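# Pull the cap off a marker on a desk

## Task

Take the cap off the marker so that both the marker and its cap end up lying on the desk, resting there without any help from the robot; then open the grippers, back the hands away, and finish with the robot upright and not leaning, since a fall or a tilt counts as failure.

## Robot and tools

ROBOT. A two-wheeled cart (differential drive, two rear casters) with a pan/tilt head carrying head_camera and two SO101-style arms, left_arm and right_arm, each with a wrist camera (left_wrist_camera, right_wrist_camera). The cart footprint is 0.53 m wide and spans x = -0.35 to 0.07 m. Arm pan axes are vertical at x = -0.060, y = +0.155 (left) and y = -0.155 m (right). Each shoulder sits 0.03 m out from its pan axis along the arm's heading, 0.89 m above the floor. Segments: upper arm 0.116, forearm 0.135, hand 0.162 m. A fixed-jaw tip can reach roughly 0.44 m from its pan axis and cannot go below about 0.55 m height.

FRAMES. Base frame: origin on the floor halfway between the drive wheels, x ahead, y to the left, z up. The result fields left_hand and right_hand are positions in this frame of each fixed-jaw tip; a grasped item sits next to that tip on the swinging-jaw side. Hand axes: z runs out along the fingers, y from swinging jaw toward fixed jaw. The odometry frame is where the base frame was when the scene began; base_odometry counts wheel rotation only (slip looks like motion), heading left-positive in -3.142..3.142.

execute_actions. Arguments: actions, a list holding either one action object or nothing (empty list = just report state and pictures); cameras, an optional list of head_camera, left_wrist_camera, right_wrist_camera or all (omitted/null/all gives every camera, [] gives none). An action may contain base, joints, or both; they start together. base holds exactly one relative command: translate_m, a straight drive offset in metres from the current spot, positive forward, -1.4 to 1.4 (no sideways motion); or rotate_rad, an in-place turn offset in radians, positive counter-clockwise seen from above, -3.2 to 3.2. Base offsets are measured from the base position in the most recent state report. joints is a single dictionary covering head and both arms, keyed by joint name, each value an absolute target angle in radians (gripper also radians). Ranges: head_pan_rad -3.2..3.2 (0 ahead, + left); head_tilt_rad -0.76..1.45 (0 level, + down); for each arm prefix left_arm_ / right_arm_: shoulder_pan_rad -1.919..1.919, shoulder_lift_rad -1.745..1.745, elbow_flex_rad -1.69..1.58, wrist_flex_rad -1.658..1.658, wrist_roll_rad -2.743..2.841, gripper_rad 0..1.919. Joints left out keep pushing to their previous target. An unknown key or out-of-range number rejects the whole call with no motion. One action runs at most 15 s. Speed caps: base 0.20 m/s and 0.8 rad/s turning, arm joints 1.3-2.0 rad/s, head 1.5, jaw 2.0.

JOINT MEANINGS. Pan: at 0 the left arm faces left and the right arm right; positive swings clockwise from above; straight ahead is +1.571 (left) and -1.571 (right). Bend: with lift, elbow and wrist flex all 0 the upper arm stands up tilted 0.24 rad outward, forearm and fingers horizontal; positive bends downward; the sum of the three is the finger angle below horizontal (1.571 = pointing down, which requires the forearm no more than 0.08 rad above level). Roll: -1.522 jaws close across the arm plane, fixed jaw on the left looking outward; 1.619 the same with it on the right; 0.049 jaws close within the plane, fixed jaw below (level fingers) or toward the pan axis (fingers down). Gripper opening at tips: 0 -> 0.003 m, 0.3 -> 0.026, 0.6 -> 0.049, 1 -> 0.076, 1.919 -> 0.106. With level fingers the hand body bulges about 0.08 m above them when the fixed jaw is left, below when right, so over a desk keep it left. Travel stow: left pan -1.75, lift 0.05, elbow 1.35, wrist_flex -1.55, roll -1.52; right identical but pan 1.75. To stow away from loose objects use two actions (wrist flex and roll first, then the other three); unstowing with the wrist first can hit or wedge on the cart.

RESULT LINES. joint_positions gives readings. base_status and joint_status per motion: done (base: wheels turned the commanded amount, slip possible), off_target (resting short, maybe still pushing: load, obstruction or tripped motor), time_out (holds where it stopped). "joint command not followed" plus a cause line means the self-collision check blocked that arm's targets (gripper still obeyed); affected joints show not_followed and may be retried with later actions until valid targets arrive. on_its_own lists motion you did not command. A gripper reporting off_target is holding something. pictures names the images in order. MOTOR HOT warns from 55 °C; an OVER-TEMPERATURE FAULT at 70 °C halts that arm (joints then read limit_stop_at_motor_heat; resend targets). Any reported stop cancels the remaining motion calls in that reply.

OTHER TOOLS. wait(seconds 0..10): no new command, returns state and images. zoom_image(camera, region [x0, y0, x1, y1] in pixels, origin top-left, at most 504x504) enlarges the latest full image of a camera. read_manual(section, default licences) returns licence text only. finished_scene(scene) ends the current scene irrevocably; the goal must already hold steadily.

CAUTIONS. Loaded joints sag toward gravity; offset the next target by the observed sag. Hand positions may be off by a few cm. A joint stuck over about 0.30 rad from target for about 2 s trips (the sim runs while you compose replies, and the robot keeps the last command); tripped motors keep only 20 % torque. Reset: once the reading settles, command 0.2 rad from it on the side away from the offending target (or 0.04 past the range end; jaw: the end). Squeeze with a target up to 0.2 rad below the contact angle, no more. Payload about 0.4 kg at full reach, 0.7 kg near the pan axis. Pushing or pulling, especially pulling forward, can tip the robot; turning or reversing right by a desk can snag the cart's rear. A stowed-arm turn needs a 0.44 m clear radius. Never let the arms strike or press on each other. Avoid drops, slips, slams and hard shoves; keep actions short in robot time.

Each tool is called as name(argument=value, ...) on one line, values as JSON.

## Session

execute_actions(actions=[{"joints":{"head_tilt_rad":0.6}}])

Scene clock: 1.20 s.
base_odometry: x=+0.000 y=+0.000 heading=+0.000 (m, m, rad; odometry frame)
base_status: not commanded
joint_positions: head_pan_rad=-0.032 head_tilt_rad=+0.594 left_arm_shoulder_pan_rad=-1.776 left_arm_shoulder_lift_rad=+0.039 left_arm_elbow_flex_rad=+1.361 left_arm_wrist_flex_rad=-1.584 left_arm_wrist_roll_rad=-1.528 left_arm_gripper_rad=+1.920 right_arm_shoulder_pan_rad=+1.763 right_arm_shoulder_lift_rad=+0.091 right_arm_elbow_flex_rad=+1.381 right_arm_wrist_flex_rad=-1.457 right_arm_wrist_roll_rad=-1.530 right_arm_gripper_rad=+1.920
joint_status: all done
left_hand: x=-0.3018 y=+0.0967 z=+0.9025 quat_wxyz=(-0.081, -0.636, -0.064, +0.765) (m; base frame)
right_hand: x=-0.3044 y=-0.1154 z=+0.8673 quat_wxyz=(-0.064, +0.709, -0.071, -0.699) (m; base frame)
pictures: head_camera, left_wrist_camera, right_wrist_camera
Images, in order (width x height): head_camera 644x476, left_wrist_camera 644x476, right_wrist_camera 644x476.

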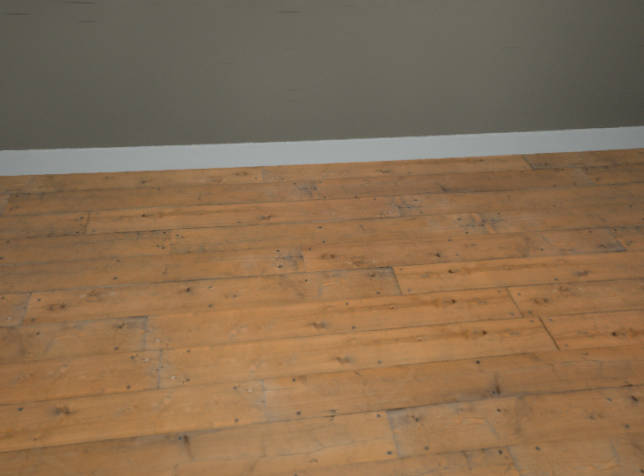

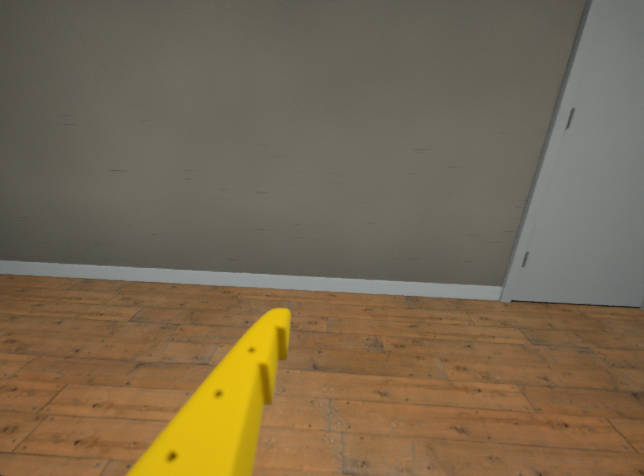

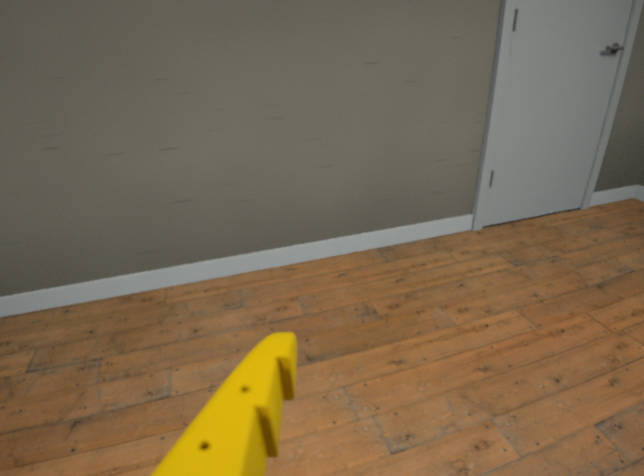

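execute_actions(actions=[{"joints":{"head_pan_rad":1.5,"head_tilt_rad":0.4}}], cameras=["head_camera"])

execute_actions(actions=[{"joints":{"head_pan_rad":-1.5}}], cameras=["head_camera"])

Scene clock: 6.10 s.
base_odometry: x=+0.000 y=+0.000 heading=+0.000 (m, m, rad; odometry frame)
base_status: not commanded
joint_positions: head_pan_rad=+1.490 head_tilt_rad=+0.413 left_arm_shoulder_pan_rad=-1.776 left_arm_shoulder_lift_rad=+0.039 left_arm_elbow_flex_rad=+1.361 left_arm_wrist_flex_rad=-1.584 left_arm_wrist_roll_rad=-1.528 left_arm_gripper_rad=+1.920 right_arm_shoulder_pan_rad=+1.763 right_arm_shoulder_lift_rad=+0.091 right_arm_elbow_flex_rad=+1.381 right_arm_wrist_flex_rad=-1.457 right_arm_wrist_roll_rad=-1.530 right_arm_gripper_rad=+1.920
joint_status: all done
left_hand: x=-0.3018 y=+0.0967 z=+0.9025 quat_wxyz=(-0.081, -0.636, -0.064, +0.765) (m; base frame)
right_hand: x=-0.3044 y=-0.1154 z=+0.8673 quat_wxyz=(-0.064, +0.709, -0.071, -0.699) (m; base frame)
pictures: head_camera
Images, in order (width x height): head_camera 644x476.

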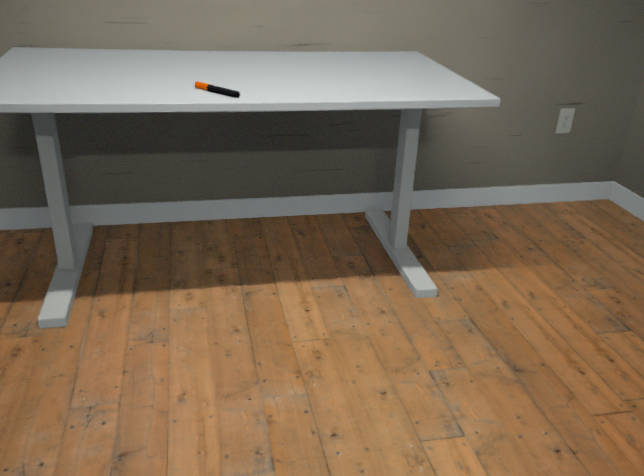

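Scene clock: 8.90 s.
base_odometry: x=+0.000 y=+0.000 heading=+0.000 (m, m, rad; odometry frame)
base_status: not commanded
joint_positions: head_pan_rad=-1.490 head_tilt_rad=+0.413 left_arm_shoulder_pan_rad=-1.776 left_arm_shoulder_lift_rad=+0.039 left_arm_elbow_flex_rad=+1.361 left_arm_wrist_flex_rad=-1.584 left_arm_wrist_roll_rad=-1.528 left_arm_gripper_rad=+1.920 right_arm_shoulder_pan_rad=+1.763 right_arm_shoulder_lift_rad=+0.091 right_arm_elbow_flex_rad=+1.381 right_arm_wrist_flex_rad=-1.457 right_arm_wrist_roll_rad=-1.530 right_arm_gripper_rad=+1.920
joint_status: all done
left_hand: x=-0.3018 y=+0.0967 z=+0.9025 quat_wxyz=(-0.081, -0.636, -0.064, +0.765) (m; base frame)
right_hand: x=-0.3044 y=-0.1154 z=+0.8673 quat_wxyz=(-0.064, +0.709, -0.071, -0.699) (m; base frame)
pictures: head_camera
Images, in order (width x height): head_camera 644x476.

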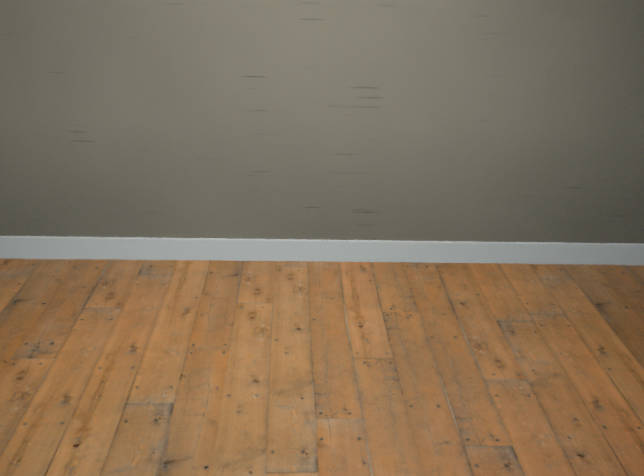

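execute_actions(actions=[{"base":{"rotate_rad":1.68},"joints":{"head_pan_rad":0}}], cameras=[])

execute_actions(actions=[{"base":{"translate_m":0.8},"joints":{"head_tilt_rad":0.6}}], cameras=["head_camera"])

Scene clock: 16.50 s.
base_odometry: x=-0.001 y=+0.000 heading=+1.679 (m, m, rad; odometry frame)
base_status: done
joint_positions: head_pan_rad=-0.010 head_tilt_rad=+0.413 left_arm_shoulder_pan_rad=-1.776 left_arm_shoulder_lift_rad=+0.039 left_arm_elbow_flex_rad=+1.361 left_arm_wrist_flex_rad=-1.584 left_arm_wrist_roll_rad=-1.528 left_arm_gripper_rad=+1.920 right_arm_shoulder_pan_rad=+1.763 right_arm_shoulder_lift_rad=+0.091 right_arm_elbow_flex_rad=+1.381 right_arm_wrist_flex_rad=-1.457 right_arm_wrist_roll_rad=-1.530 right_arm_gripper_rad=+1.920
joint_status: all done
left_hand: x=-0.3018 y=+0.0967 z=+0.9025 quat_wxyz=(-0.081, -0.636, -0.064, +0.765) (m; base frame)
right_hand: x=-0.3044 y=-0.1154 z=+0.8673 quat_wxyz=(-0.064, +0.709, -0.071, -0.699) (m; base frame)
pictures: none
No camera images: the call's "cameras" was empty. Leave "cameras" out to get every camera's image.

Scene clock: 21.33 s.
base_odometry: x=-0.090 y=+0.795 heading=+1.680 (m, m, rad; odometry frame)
base_status: done
joint_positions: head_pan_rad=-0.010 head_tilt_rad=+0.594 left_arm_shoulder_pan_rad=-1.776 left_arm_shoulder_lift_rad=+0.039 left_arm_elbow_flex_rad=+1.361 left_arm_wrist_flex_rad=-1.584 left_arm_wrist_roll_rad=-1.528 left_arm_gripper_rad=+1.920 right_arm_shoulder_pan_rad=+1.763 right_arm_shoulder_lift_rad=+0.091 right_arm_elbow_flex_rad=+1.381 right_arm_wrist_flex_rad=-1.457 right_arm_wrist_roll_rad=-1.530 right_arm_gripper_rad=+1.920
joint_status: all done
left_hand: x=-0.3018 y=+0.0967 z=+0.9025 quat_wxyz=(-0.081, -0.636, -0.064, +0.765) (m; base frame)
right_hand: x=-0.3044 y=-0.1154 z=+0.8673 quat_wxyz=(-0.064, +0.709, -0.071, -0.699) (m; base frame)
pictures: head_camera
Images, in order (width x height): head_camera 644x476.

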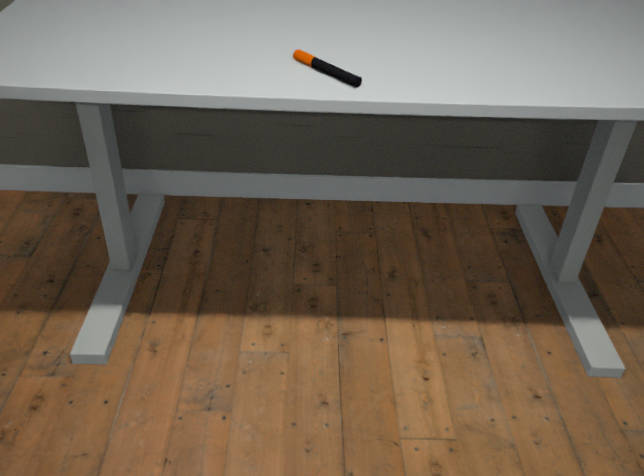

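execute_actions(actions=[{"base":{"translate_m":0.5},"joints":{"head_tilt_rad":0.8,"left_arm_shoulder_pan_rad":1.57,"right_arm_shoulder_pan_rad":-1.57,"left_arm_shoulder_lift_rad":-0.3,"right_arm_shoulder_lift_rad":-0.3,"left_arm_elbow_flex_rad":0.3,"right_arm_elbow_flex_rad":0.3}}], cameras=["head_camera"])

Scene clock: 28.63 s.
base_odometry: x=-0.144 y=+1.292 heading=+1.679 (m, m, rad; odometry frame)
base_status: done
joint_positions: head_pan_rad=-0.010 head_tilt_rad=+0.795 left_arm_shoulder_pan_rad=+1.559 left_arm_shoulder_lift_rad=-0.275 left_arm_elbow_flex_rad=+0.334 left_arm_wrist_flex_rad=-1.584 left_arm_wrist_roll_rad=-1.528 left_arm_gripper_rad=+1.920 right_arm_shoulder_pan_rad=-1.558 right_arm_shoulder_lift_rad=-0.268 right_arm_elbow_flex_rad=+0.332 right_arm_wrist_flex_rad=-1.457 right_arm_wrist_roll_rad=-1.530 right_arm_gripper_rad=+1.920
joint_status: all done
left_hand: x=+0.1090 y=+0.1648 z=+1.1677 quat_wxyz=(+1.000, +0.000, +0.022, +0.009) (m; base frame)
right_hand: x=+0.1311 y=-0.1496 z=+1.1645 quat_wxyz=(+0.996, +0.001, +0.089, -0.002) (m; base frame)
pictures: head_camera
Images, in order (width x height): head_camera 644x476.

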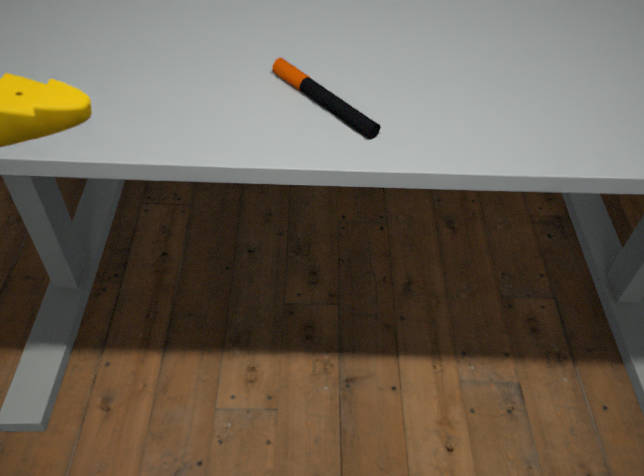

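execute_actions(actions=[{"base":{"translate_m":0.38},"joints":{"head_tilt_rad":1.1}}], cameras=["head_camera"])

Scene clock: 33.40 s.
base_odometry: x=-0.185 y=+1.670 heading=+1.678 (m, m, rad; odometry frame)
base_status: done
joint_positions: head_pan_rad=-0.010 head_tilt_rad=+1.095 left_arm_shoulder_pan_rad=+1.559 left_arm_shoulder_lift_rad=-0.277 left_arm_elbow_flex_rad=+0.334 left_arm_wrist_flex_rad=-1.584 left_arm_wrist_roll_rad=-1.528 left_arm_gripper_rad=+1.920 right_arm_shoulder_pan_rad=-1.558 right_arm_shoulder_lift_rad=-0.269 right_arm_elbow_flex_rad=+0.332 right_arm_wrist_flex_rad=-1.457 right_arm_wrist_roll_rad=-1.530 right_arm_gripper_rad=+1.920
joint_status: all done
left_hand: x=+0.1086 y=+0.1648 z=+1.1679 quat_wxyz=(+1.000, +0.000, +0.022, +0.009) (m; base frame)
right_hand: x=+0.1307 y=-0.1496 z=+1.1648 quat_wxyz=(+0.996, +0.001, +0.088, -0.002) (m; base frame)
pictures: head_camera
Images, in order (width x height): head_camera 644x476.

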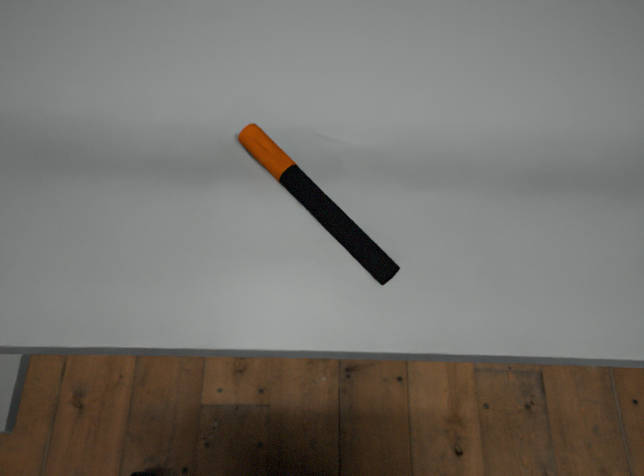

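execute_actions(actions=[{"joints":{"left_arm_shoulder_pan_rad":1.84,"left_arm_shoulder_lift_rad":0.75,"left_arm_elbow_flex_rad":-0.55,"left_arm_wrist_flex_rad":0.5,"left_arm_wrist_roll_rad":-0.54,"left_arm_gripper_rad":0.8}}], cameras=["head_camera","left_wrist_camera"])

Scene clock: 52.20 s.
base_odometry: x=-0.185 y=+1.670 heading=+1.678 (m, m, rad; odometry frame)
base_status: not commanded
joint_positions: head_pan_rad=-0.010 head_tilt_rad=+1.095 left_arm_shoulder_pan_rad=+1.829 left_arm_shoulder_lift_rad=+0.775 left_arm_elbow_flex_rad=-0.510 left_arm_wrist_flex_rad=+0.498 left_arm_wrist_roll_rad=-0.550 left_arm_gripper_rad=+0.812 right_arm_shoulder_pan_rad=-1.558 right_arm_shoulder_lift_rad=-0.269 right_arm_elbow_flex_rad=+0.332 right_arm_wrist_flex_rad=-1.457 right_arm_wrist_roll_rad=-1.530 right_arm_gripper_rad=+1.920
joint_status: all done
left_hand: x=+0.3009 y=+0.0641 z=+0.8087 quat_wxyz=(+0.321, -0.322, +0.861, -0.227) (m; base frame)
right_hand: x=+0.1307 y=-0.1496 z=+1.1648 quat_wxyz=(+0.996, +0.001, +0.088, -0.002) (m; base frame)
pictures: head_camera, left_wrist_camera
Images, in order (width x height): head_camera 644x476, left_wrist_camera 644x476.

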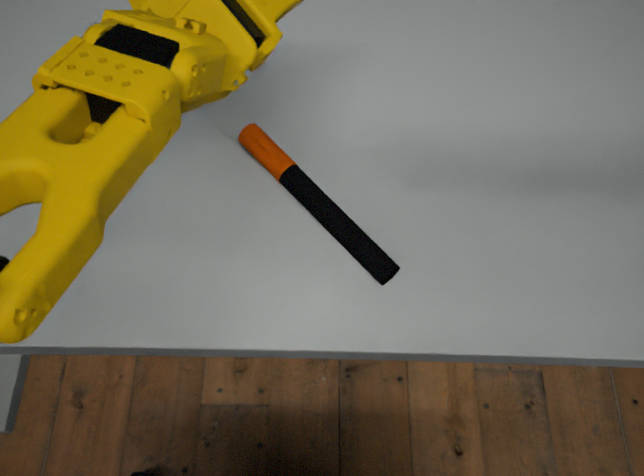

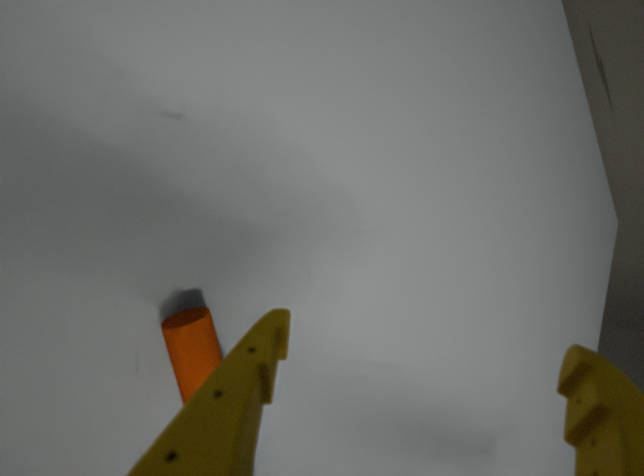

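execute_actions(actions=[{"base":{"translate_m":-0.09},"joints":{"head_tilt_rad":0.9}}], cameras=["head_camera","left_wrist_camera"])

Scene clock: 55.93 s.
base_odometry: x=-0.175 y=+1.581 heading=+1.678 (m, m, rad; odometry frame)
base_status: done
joint_positions: head_pan_rad=-0.010 head_tilt_rad=+0.915 left_arm_shoulder_pan_rad=+1.830 left_arm_shoulder_lift_rad=+0.775 left_arm_elbow_flex_rad=-0.512 left_arm_wrist_flex_rad=+0.498 left_arm_wrist_roll_rad=-0.550 left_arm_gripper_rad=+0.812 right_arm_shoulder_pan_rad=-1.558 right_arm_shoulder_lift_rad=-0.269 right_arm_elbow_flex_rad=+0.332 right_arm_wrist_flex_rad=-1.457 right_arm_wrist_roll_rad=-1.530 right_arm_gripper_rad=+1.920
joint_status: all done
left_hand: x=+0.3010 y=+0.0634 z=+0.8091 quat_wxyz=(+0.321, -0.321, +0.861, -0.228) (m; base frame)
right_hand: x=+0.1307 y=-0.1496 z=+1.1648 quat_wxyz=(+0.996, +0.001, +0.088, -0.002) (m; base frame)
pictures: head_camera, left_wrist_camera
Images, in order (width x height): head_camera 644x476, left_wrist_camera 644x476.

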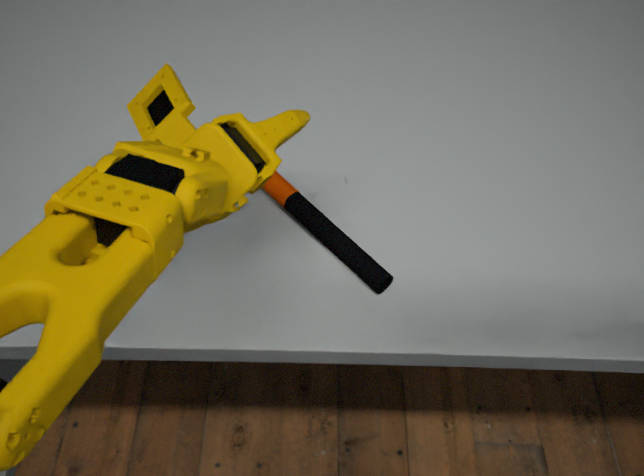

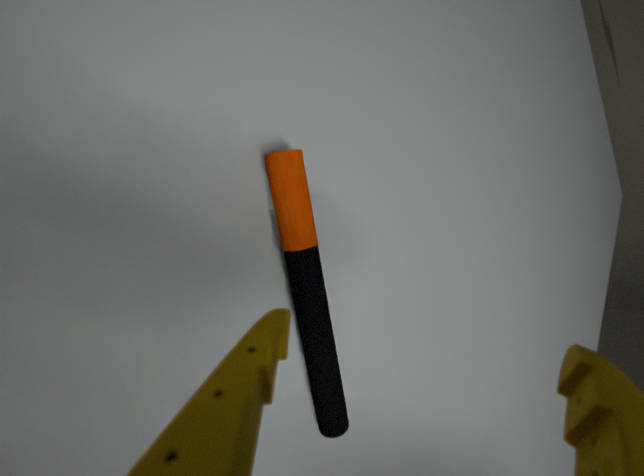

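Descend.

execute_actions(actions=[{"joints":{"left_arm_shoulder_lift_rad":0.93,"left_arm_wrist_flex_rad":0.42,"left_arm_shoulder_pan_rad":1.8}}], cameras=["head_camera","left_wrist_camera"])

Scene clock: 58.90 s.
base_odometry: x=-0.175 y=+1.581 heading=+1.678 (m, m, rad; odometry frame)
base_status: not commanded
joint_positions: head_pan_rad=-0.010 head_tilt_rad=+0.915 left_arm_shoulder_pan_rad=+1.810 left_arm_shoulder_lift_rad=+0.953 left_arm_elbow_flex_rad=-0.513 left_arm_wrist_flex_rad=+0.433 left_arm_wrist_roll_rad=-0.550 left_arm_gripper_rad=+0.812 right_arm_shoulder_pan_rad=-1.558 right_arm_shoulder_lift_rad=-0.269 right_arm_elbow_flex_rad=+0.332 right_arm_wrist_flex_rad=-1.457 right_arm_wrist_roll_rad=-1.530 right_arm_gripper_rad=+1.920
joint_status: all done
left_hand: x=+0.2914 y=+0.0734 z=+0.7563 quat_wxyz=(+0.281, -0.337, +0.877, -0.195) (m; base frame)
right_hand: x=+0.1307 y=-0.1496 z=+1.1648 quat_wxyz=(+0.996, +0.001, +0.088, -0.002) (m; base frame)
pictures: head_camera, left_wrist_camera
Images, in order (width x height): head_camera 644x476, left_wrist_camera 644x476.

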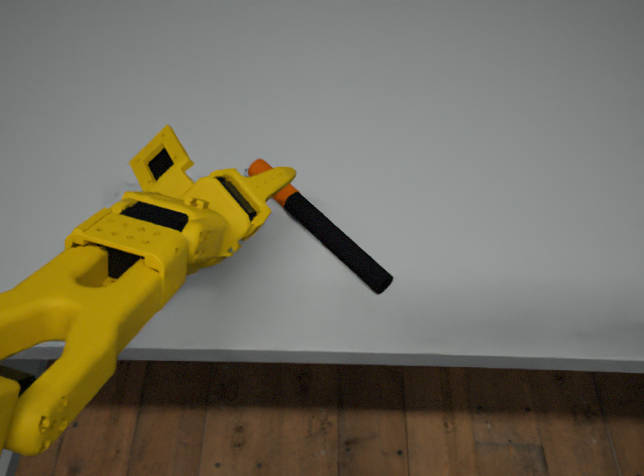

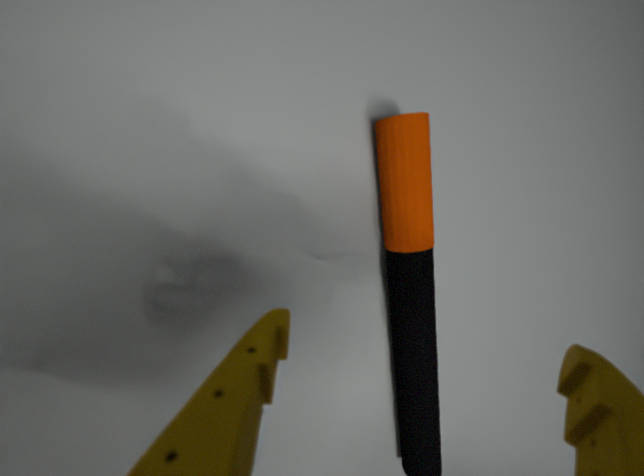

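execute_actions(actions=[{"base":{"translate_m":0.035},"joints":{"left_arm_shoulder_lift_rad":1.03,"left_arm_wrist_flex_rad":0.36}}], cameras=["head_camera","left_wrist_camera"])

Scene clock: 62.57 s.
base_odometry: x=-0.179 y=+1.616 heading=+1.678 (m, m, rad; odometry frame)
base_status: done
joint_positions: head_pan_rad=-0.010 head_tilt_rad=+0.915 left_arm_shoulder_pan_rad=+1.810 left_arm_shoulder_lift_rad=+1.050 left_arm_elbow_flex_rad=-0.519 left_arm_wrist_flex_rad=+0.370 left_arm_wrist_roll_rad=-0.550 left_arm_gripper_rad=+0.812 right_arm_shoulder_pan_rad=-1.558 right_arm_shoulder_lift_rad=-0.271 right_arm_elbow_flex_rad=+0.332 right_arm_wrist_flex_rad=-1.457 right_arm_wrist_roll_rad=-1.530 right_arm_gripper_rad=+1.920
joint_status: all done
left_hand: x=+0.2863 y=+0.0747 z=+0.7320 quat_wxyz=(+0.270, -0.339, +0.882, -0.187) (m; base frame)
right_hand: x=+0.1303 y=-0.1496 z=+1.1650 quat_wxyz=(+0.996, +0.001, +0.087, -0.002) (m; base frame)
pictures: head_camera, left_wrist_camera
Images, in order (width x height): head_camera 644x476, left_wrist_camera 644x476.

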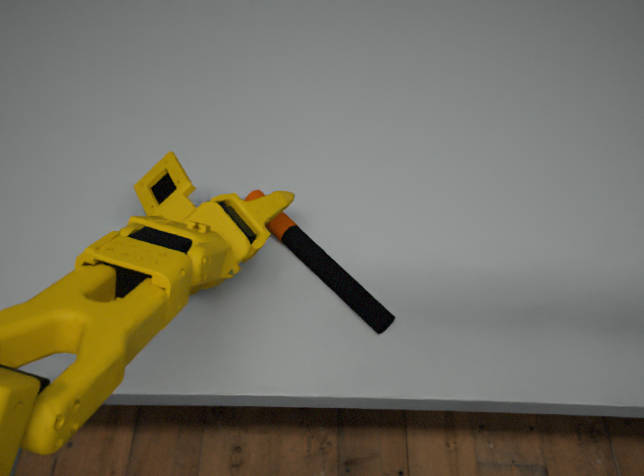

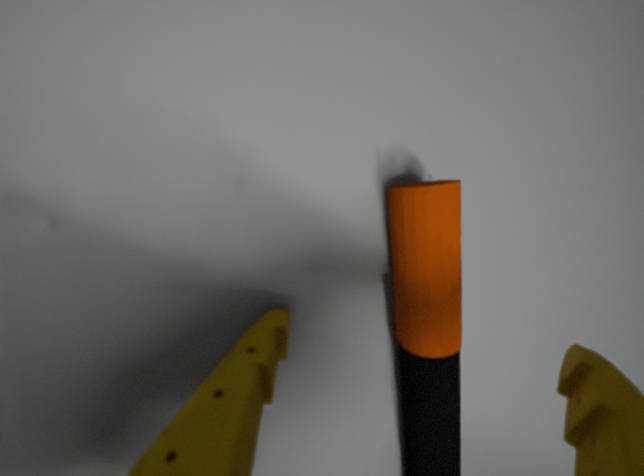

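execute_actions(actions=[{"joints":{"left_arm_shoulder_lift_rad":1.07,"left_arm_shoulder_pan_rad":1.77}}], cameras=[])

execute_actions(actions=[{"joints":{"left_arm_gripper_rad":0.05}}], cameras=["head_camera","left_wrist_camera"])

Scene clock: 67.53 s.
base_odometry: x=-0.179 y=+1.616 heading=+1.678 (m, m, rad; odometry frame)
base_status: not commanded
joint_positions: head_pan_rad=-0.010 head_tilt_rad=+0.915 left_arm_shoulder_pan_rad=+1.790 left_arm_shoulder_lift_rad=+1.070 left_arm_elbow_flex_rad=-0.541 left_arm_wrist_flex_rad=+0.363 left_arm_wrist_roll_rad=-0.550 left_arm_gripper_rad=+0.812 right_arm_shoulder_pan_rad=-1.558 right_arm_shoulder_lift_rad=-0.271 right_arm_elbow_flex_rad=+0.332 right_arm_wrist_flex_rad=-1.457 right_arm_wrist_roll_rad=-1.530 right_arm_gripper_rad=+1.920
joint_status: all done
left_hand: x=+0.2896 y=+0.0812 z=+0.7308 quat_wxyz=(+0.276, -0.347, +0.877, -0.187) (m; base frame)
right_hand: x=+0.1303 y=-0.1496 z=+1.1650 quat_wxyz=(+0.996, +0.001, +0.087, -0.002) (m; base frame)
pictures: none
No camera images: the call's "cameras" was empty. Leave "cameras" out to get every camera's image.

Scene clock: 68.43 s.
base_odometry: x=-0.179 y=+1.616 heading=+1.678 (m, m, rad; odometry frame)
base_status: not commanded
joint_positions: head_pan_rad=-0.010 head_tilt_rad=+0.915 left_arm_shoulder_pan_rad=+1.790 left_arm_shoulder_lift_rad=+1.070 left_arm_elbow_flex_rad=-0.541 left_arm_wrist_flex_rad=+0.363 left_arm_wrist_roll_rad=-0.550 left_arm_gripper_rad=+0.064 right_arm_shoulder_pan_rad=-1.558 right_arm_shoulder_lift_rad=-0.271 right_arm_elbow_flex_rad=+0.332 right_arm_wrist_flex_rad=-1.457 right_arm_wrist_roll_rad=-1.530 right_arm_gripper_rad=+1.920
joint_status: all done
left_hand: x=+0.2896 y=+0.0812 z=+0.7308 quat_wxyz=(+0.276, -0.347, +0.877, -0.187) (m; base frame)
right_hand: x=+0.1303 y=-0.1496 z=+1.1650 quat_wxyz=(+0.996, +0.001, +0.087, -0.002) (m; base frame)
pictures: head_camera, left_wrist_camera
Images, in order (width x height): head_camera 644x476, left_wrist_camera 644x476.

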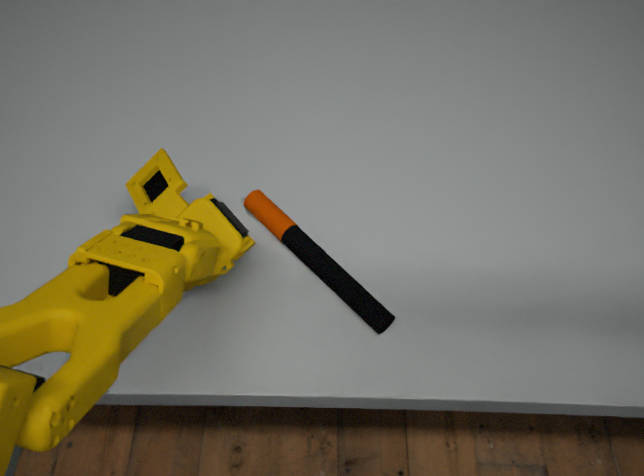

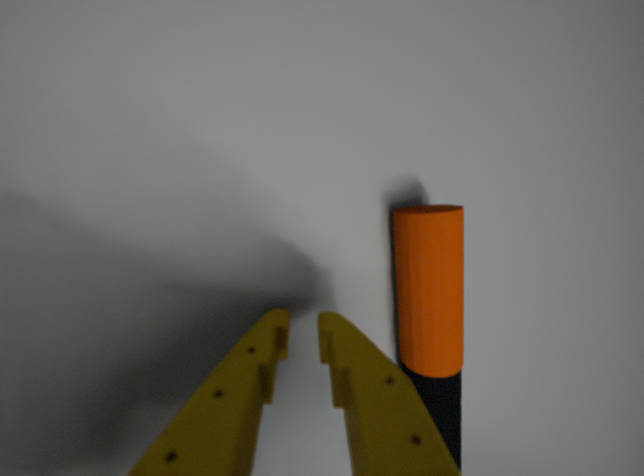

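execute_actions(actions=[{"joints":{"left_arm_gripper_rad":0.8,"left_arm_shoulder_lift_rad":1.04}}], cameras=[])

execute_actions(actions=[{"base":{"translate_m":0.03}}], cameras=["left_wrist_camera"])

execute_actions(actions=[{"joints":{"left_arm_gripper_rad":0.05}}], cameras=["head_camera","left_wrist_camera"])

Scene clock: 73.50 s.
base_odometry: x=-0.179 y=+1.616 heading=+1.678 (m, m, rad; odometry frame)
base_status: not commanded
joint_positions: head_pan_rad=-0.010 head_tilt_rad=+0.915 left_arm_shoulder_pan_rad=+1.789 left_arm_shoulder_lift_rad=+1.068 left_arm_elbow_flex_rad=-0.541 left_arm_wrist_flex_rad=+0.363 left_arm_wrist_roll_rad=-0.550 left_arm_gripper_rad=+0.786 right_arm_shoulder_pan_rad=-1.558 right_arm_shoulder_lift_rad=-0.271 right_arm_elbow_flex_rad=+0.332 right_arm_wrist_flex_rad=-1.457 right_arm_wrist_roll_rad=-1.530 right_arm_gripper_rad=+1.920
joint_status: all done
left_hand: x=+0.2900 y=+0.0817 z=+0.7313 quat_wxyz=(+0.276, -0.347, +0.876, -0.187) (m; base frame)
right_hand: x=+0.1303 y=-0.1496 z=+1.1650 quat_wxyz=(+0.996, +0.001, +0.087, -0.002) (m; base frame)
pictures: none
No camera images: the call's "cameras" was empty. Leave "cameras" out to get every camera's image.

Scene clock: 74.40 s.
base_odometry: x=-0.182 y=+1.647 heading=+1.678 (m, m, rad; odometry frame)
base_status: done
joint_positions: head_pan_rad=-0.010 head_tilt_rad=+0.915 left_arm_shoulder_pan_rad=+1.781 left_arm_shoulder_lift_rad=+1.068 left_arm_elbow_flex_rad=-0.541 left_arm_wrist_flex_rad=+0.363 left_arm_wrist_roll_rad=-0.550 left_arm_gripper_rad=+0.788 right_arm_shoulder_pan_rad=-1.558 right_arm_shoulder_lift_rad=-0.271 right_arm_elbow_flex_rad=+0.330 right_arm_wrist_flex_rad=-1.457 right_arm_wrist_roll_rad=-1.530 right_arm_gripper_rad=+1.920
joint_status: not commanded
left_hand: x=+0.2906 y=+0.0844 z=+0.7313 quat_wxyz=(+0.277, -0.351, +0.875, -0.186) (m; base frame)
right_hand: x=+0.1301 y=-0.1496 z=+1.1652 quat_wxyz=(+0.996, +0.001, +0.086, -0.002) (m; base frame)
pictures: left_wrist_camera
Images, in order (width x height): left_wrist_camera 644x476.

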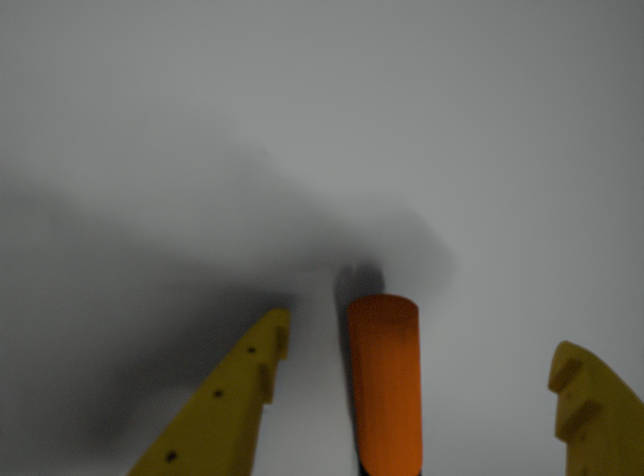

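Scene clock: 75.30 s.
base_odometry: x=-0.182 y=+1.647 heading=+1.678 (m, m, rad; odometry frame)
base_status: not commanded
joint_positions: head_pan_rad=-0.010 head_tilt_rad=+0.915 left_arm_shoulder_pan_rad=+1.778 left_arm_shoulder_lift_rad=+1.064 left_arm_elbow_flex_rad=-0.544 left_arm_wrist_flex_rad=+0.361 left_arm_wrist_roll_rad=-0.550 left_arm_gripper_rad=+0.064 right_arm_shoulder_pan_rad=-1.558 right_arm_shoulder_lift_rad=-0.271 right_arm_elbow_flex_rad=+0.330 right_arm_wrist_flex_rad=-1.457 right_arm_wrist_roll_rad=-1.530 right_arm_gripper_rad=+1.920
joint_status: all done
left_hand: x=+0.2923 y=+0.0851 z=+0.7336 quat_wxyz=(+0.281, -0.351, +0.873, -0.188) (m; base frame)
right_hand: x=+0.1301 y=-0.1496 z=+1.1652 quat_wxyz=(+0.996, +0.001, +0.086, -0.002) (m; base frame)
pictures: head_camera, left_wrist_camera
Images, in order (width x height): head_camera 644x476, left_wrist_camera 644x476.

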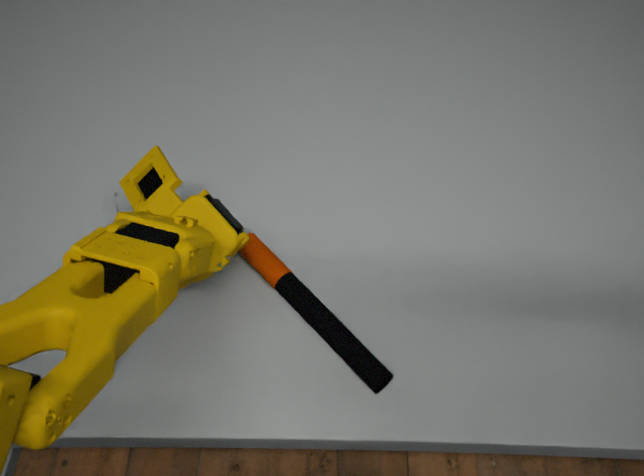

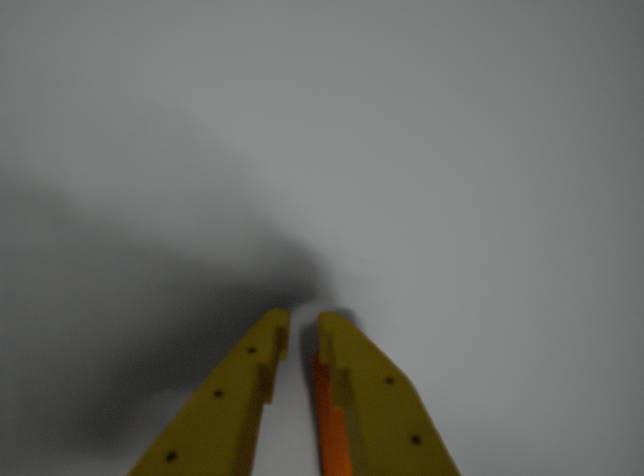

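Past the end; pan right.

execute_actions(actions=[{"joints":{"left_arm_gripper_rad":0.8,"left_arm_shoulder_lift_rad":0.98}}], cameras=[])

execute_actions(actions=[{"base":{"translate_m":-0.01},"joints":{"left_arm_shoulder_pan_rad":1.86}}], cameras=[])

execute_actions(actions=[{"joints":{"left_arm_shoulder_lift_rad":1.05}}], cameras=["left_wrist_camera"])

execute_actions(actions=[{"joints":{"left_arm_gripper_rad":0.05}}], cameras=["head_camera","left_wrist_camera"])

Scene clock: 81.30 s.
base_odometry: x=-0.182 y=+1.647 heading=+1.678 (m, m, rad; odometry frame)
base_status: not commanded
joint_positions: head_pan_rad=-0.010 head_tilt_rad=+0.915 left_arm_shoulder_pan_rad=+1.778 left_arm_shoulder_lift_rad=+1.036 left_arm_elbow_flex_rad=-0.544 left_arm_wrist_flex_rad=+0.361 left_arm_wrist_roll_rad=-0.550 left_arm_gripper_rad=+0.786 right_arm_shoulder_pan_rad=-1.558 right_arm_shoulder_lift_rad=-0.271 right_arm_elbow_flex_rad=+0.330 right_arm_wrist_flex_rad=-1.457 right_arm_wrist_roll_rad=-1.530 right_arm_gripper_rad=+1.920
joint_status: all done
left_hand: x=+0.2965 y=+0.0842 z=+0.7428 quat_wxyz=(+0.292, -0.350, +0.869, -0.195) (m; base frame)
right_hand: x=+0.1301 y=-0.1496 z=+1.1652 quat_wxyz=(+0.996, +0.001, +0.086, -0.002) (m; base frame)
pictures: none
No camera images: the call's "cameras" was empty. Leave "cameras" out to get every camera's image.

Scene clock: 82.03 s.
base_odometry: x=-0.181 y=+1.636 heading=+1.678 (m, m, rad; odometry frame)
base_status: done
joint_positions: head_pan_rad=-0.010 head_tilt_rad=+0.915 left_arm_shoulder_pan_rad=+1.850 left_arm_shoulder_lift_rad=+1.036 left_arm_elbow_flex_rad=-0.544 left_arm_wrist_flex_rad=+0.361 left_arm_wrist_roll_rad=-0.550 left_arm_gripper_rad=+0.788 right_arm_shoulder_pan_rad=-1.558 right_arm_shoulder_lift_rad=-0.271 right_arm_elbow_flex_rad=+0.330 right_arm_wrist_flex_rad=-1.457 right_arm_wrist_roll_rad=-1.530 right_arm_gripper_rad=+1.920
joint_status: all done
left_hand: x=+0.2904 y=+0.0587 z=+0.7428 quat_wxyz=(+0.285, -0.318, +0.881, -0.206) (m; base frame)
right_hand: x=+0.1301 y=-0.1496 z=+1.1652 quat_wxyz=(+0.996, +0.001, +0.086, -0.002) (m; base frame)
pictures: none
No camera images: the call's "cameras" was empty. Leave "cameras" out to get every camera's image.

Scene clock: 82.63 s.
base_odometry: x=-0.181 y=+1.636 heading=+1.678 (m, m, rad; odometry frame)
base_status: not commanded
joint_positions: head_pan_rad=-0.010 head_tilt_rad=+0.915 left_arm_shoulder_pan_rad=+1.850 left_arm_shoulder_lift_rad=+1.068 left_arm_elbow_flex_rad=-0.544 left_arm_wrist_flex_rad=+0.361 left_arm_wrist_roll_rad=-0.550 left_arm_gripper_rad=+0.788 right_arm_shoulder_pan_rad=-1.558 right_arm_shoulder_lift_rad=-0.271 right_arm_elbow_flex_rad=+0.330 right_arm_wrist_flex_rad=-1.457 right_arm_wrist_roll_rad=-1.530 right_arm_gripper_rad=+1.920
joint_status: all done
left_hand: x=+0.2856 y=+0.0601 z=+0.7321 quat_wxyz=(+0.272, -0.320, +0.886, -0.197) (m; base frame)
right_hand: x=+0.1301 y=-0.1496 z=+1.1652 quat_wxyz=(+0.996, +0.001, +0.086, -0.002) (m; base frame)
pictures: left_wrist_camera
Images, in order (width x height): left_wrist_camera 644x476.

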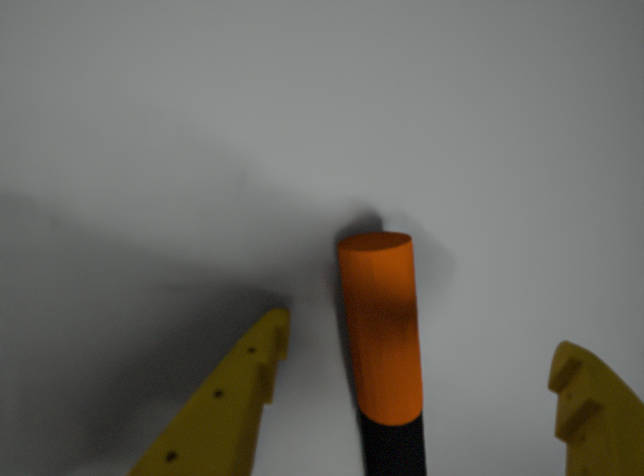

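Scene clock: 83.57 s.
base_odometry: x=-0.181 y=+1.636 heading=+1.678 (m, m, rad; odometry frame)
base_status: not commanded
joint_positions: head_pan_rad=-0.010 head_tilt_rad=+0.915 left_arm_shoulder_pan_rad=+1.859 left_arm_shoulder_lift_rad=+1.047 left_arm_elbow_flex_rad=-0.552 left_arm_wrist_flex_rad=+0.359 left_arm_wrist_roll_rad=-0.550 left_arm_gripper_rad=+0.071 right_arm_shoulder_pan_rad=-1.558 right_arm_shoulder_lift_rad=-0.271 right_arm_elbow_flex_rad=+0.330 right_arm_wrist_flex_rad=-1.457 right_arm_wrist_roll_rad=-1.530 right_arm_gripper_rad=+1.920
joint_status: all done
left_hand: x=+0.2895 y=+0.0555 z=+0.7410 quat_wxyz=(+0.283, -0.314, +0.882, -0.207) (m; base frame)
right_hand: x=+0.1301 y=-0.1496 z=+1.1652 quat_wxyz=(+0.996, +0.001, +0.086, -0.002) (m; base frame)
pictures: head_camera, left_wrist_camera
Images, in order (width x height): head_camera 644x476, left_wrist_camera 644x476.

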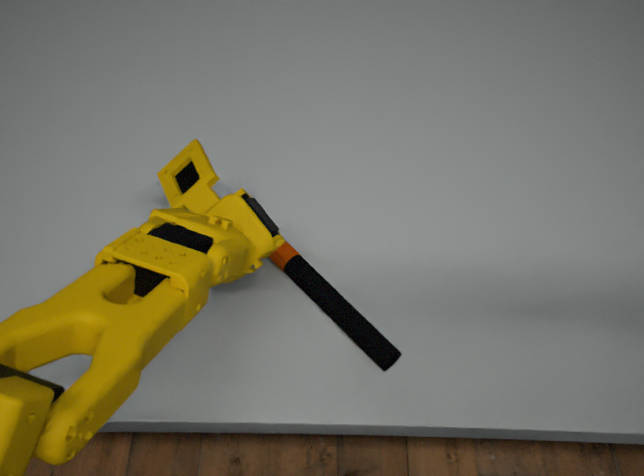

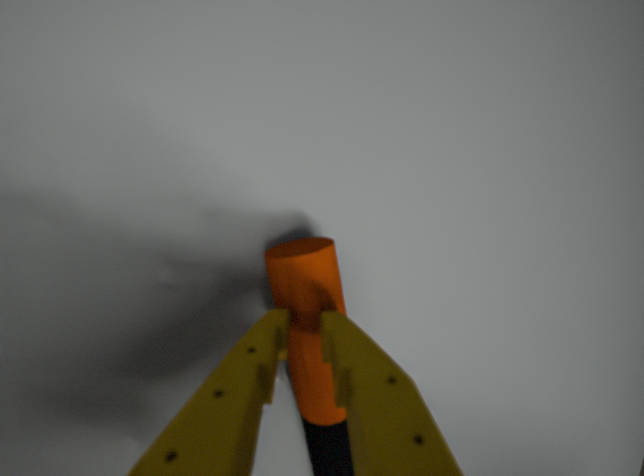

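execute_actions(actions=[{"joints":{"left_arm_gripper_rad":0.7,"left_arm_shoulder_lift_rad":0.7}}], cameras=[])

execute_actions(actions=[{"base":{"translate_m":0.04},"joints":{"left_arm_shoulder_pan_rad":1.9,"left_arm_elbow_flex_rad":-0.46,"left_arm_wrist_flex_rad":0.77,"head_tilt_rad":1.0}}], cameras=["head_camera","left_wrist_camera"])

Scene clock: 96.90 s.
base_odometry: x=-0.181 y=+1.636 heading=+1.678 (m, m, rad; odometry frame)
base_status: not commanded
joint_positions: head_pan_rad=-0.010 head_tilt_rad=+0.915 left_arm_shoulder_pan_rad=+1.859 left_arm_shoulder_lift_rad=+0.755 left_arm_elbow_flex_rad=-0.544 left_arm_wrist_flex_rad=+0.359 left_arm_wrist_roll_rad=-0.550 left_arm_gripper_rad=+0.687 right_arm_shoulder_pan_rad=-1.558 right_arm_shoulder_lift_rad=-0.271 right_arm_elbow_flex_rad=+0.330 right_arm_wrist_flex_rad=-1.457 right_arm_wrist_roll_rad=-1.530 right_arm_gripper_rad=+1.920
joint_status: all done
left_hand: x=+0.3174 y=+0.0473 z=+0.8411 quat_wxyz=(+0.387, -0.294, +0.827, -0.283) (m; base frame)
right_hand: x=+0.1301 y=-0.1496 z=+1.1652 quat_wxyz=(+0.996, +0.001, +0.086, -0.002) (m; base frame)
pictures: none
No camera images: the call's "cameras" was empty. Leave "cameras" out to get every camera's image.

Scene clock: 97.97 s.
base_odometry: x=-0.186 y=+1.676 heading=+1.678 (m, m, rad; odometry frame)
base_status: done
joint_positions: head_pan_rad=-0.010 head_tilt_rad=+0.995 left_arm_shoulder_pan_rad=+1.884 left_arm_shoulder_lift_rad=+0.754 left_arm_elbow_flex_rad=-0.453 left_arm_wrist_flex_rad=+0.766 left_arm_wrist_roll_rad=-0.550 left_arm_gripper_rad=+0.688 right_arm_shoulder_pan_rad=-1.558 right_arm_shoulder_lift_rad=-0.271 right_arm_elbow_flex_rad=+0.330 right_arm_wrist_flex_rad=-1.457 right_arm_wrist_roll_rad=-1.530 right_arm_gripper_rad=+1.920
joint_status: all done
joint sent to its limit — the command would take left_arm_shoulder_pan_rad past its upper limit, so that joint was sent only as far as its limit.
left_hand: x=+0.2552 y=+0.0573 z=+0.7782 quat_wxyz=(+0.200, -0.314, +0.916, -0.150) (m; base frame)
right_hand: x=+0.1301 y=-0.1496 z=+1.1652 quat_wxyz=(+0.996, +0.001, +0.086, -0.002) (m; base frame)
pictures: head_camera, left_wrist_camera
Images, in order (width x height): head_camera 644x476, left_wrist_camera 644x476.

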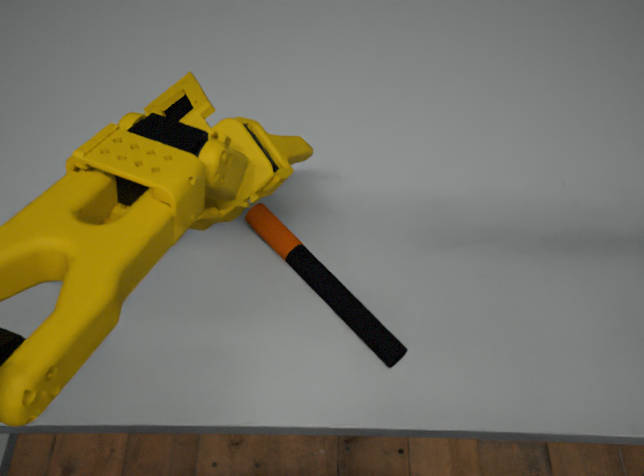

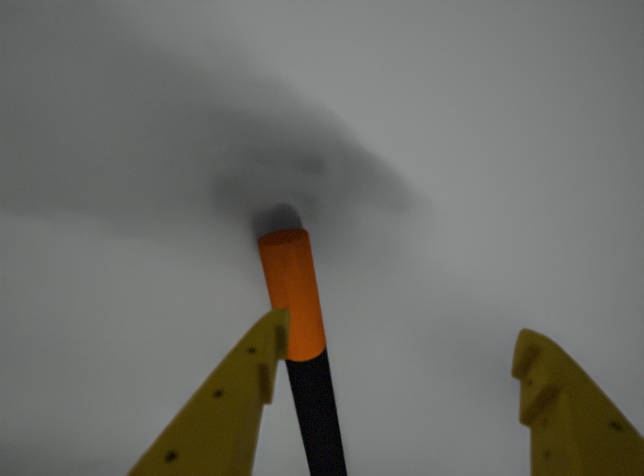

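execute_actions(actions=[{"base":{"translate_m":-0.01},"joints":{"left_arm_shoulder_lift_rad":0.87}}], cameras=["left_wrist_camera"])

execute_actions(actions=[{"joints":{"left_arm_gripper_rad":0.05}}], cameras=["head_camera","left_wrist_camera"])

Scene clock: 101.47 s.
base_odometry: x=-0.184 y=+1.666 heading=+1.678 (m, m, rad; odometry frame)
base_status: done
joint_positions: head_pan_rad=-0.010 head_tilt_rad=+0.995 left_arm_shoulder_pan_rad=+1.884 left_arm_shoulder_lift_rad=+0.890 left_arm_elbow_flex_rad=-0.453 left_arm_wrist_flex_rad=+0.766 left_arm_wrist_roll_rad=-0.550 left_arm_gripper_rad=+0.688 right_arm_shoulder_pan_rad=-1.558 right_arm_shoulder_lift_rad=-0.271 right_arm_elbow_flex_rad=+0.330 right_arm_wrist_flex_rad=-1.457 right_arm_wrist_roll_rad=-1.530 right_arm_gripper_rad=+1.920
joint_status: all done
left_hand: x=+0.2376 y=+0.0630 z=+0.7385 quat_wxyz=(+0.146, -0.318, +0.930, -0.110) (m; base frame)
right_hand: x=+0.1301 y=-0.1496 z=+1.1652 quat_wxyz=(+0.996, +0.001, +0.086, -0.002) (m; base frame)
pictures: left_wrist_camera
Images, in order (width x height): left_wrist_camera 644x476.

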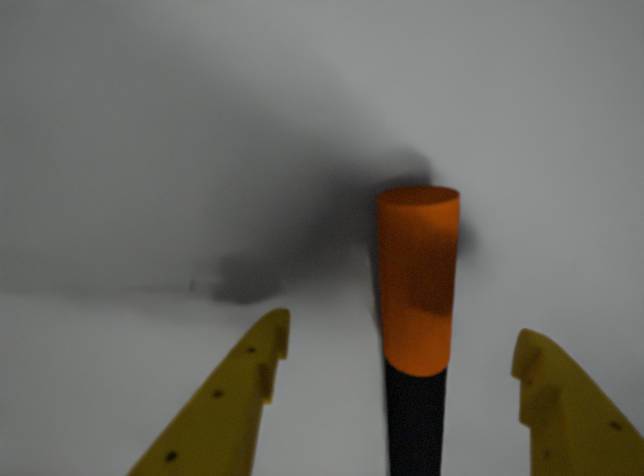

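Scene clock: 102.40 s.
base_odometry: x=-0.184 y=+1.666 heading=+1.678 (m, m, rad; odometry frame)
base_status: not commanded
joint_positions: head_pan_rad=-0.010 head_tilt_rad=+0.995 left_arm_shoulder_pan_rad=+1.888 left_arm_shoulder_lift_rad=+0.890 left_arm_elbow_flex_rad=-0.455 left_arm_wrist_flex_rad=+0.766 left_arm_wrist_roll_rad=-0.550 left_arm_gripper_rad=+0.063 right_arm_shoulder_pan_rad=-1.558 right_arm_shoulder_lift_rad=-0.271 right_arm_elbow_flex_rad=+0.330 right_arm_wrist_flex_rad=-1.457 right_arm_wrist_roll_rad=-1.530 right_arm_gripper_rad=+1.920
joint_status: all done
left_hand: x=+0.2374 y=+0.0615 z=+0.7387 quat_wxyz=(+0.147, -0.316, +0.931, -0.110) (m; base frame)
right_hand: x=+0.1301 y=-0.1496 z=+1.1652 quat_wxyz=(+0.996, +0.001, +0.086, -0.002) (m; base frame)
pictures: head_camera, left_wrist_camera
Images, in order (width x height): head_camera 644x476, left_wrist_camera 644x476.

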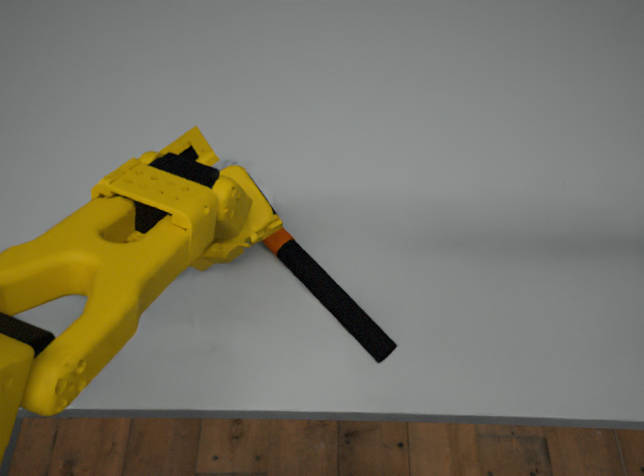

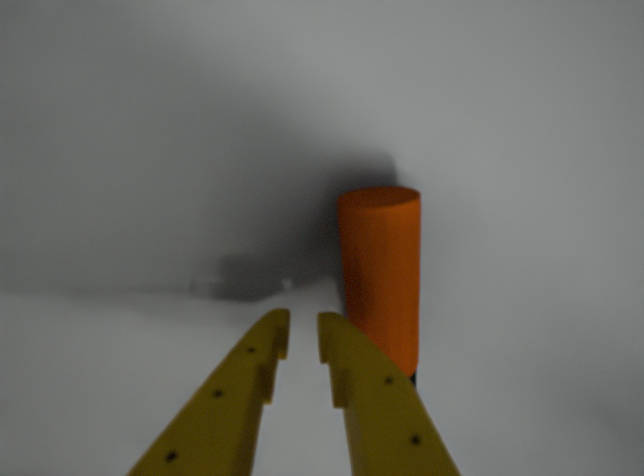

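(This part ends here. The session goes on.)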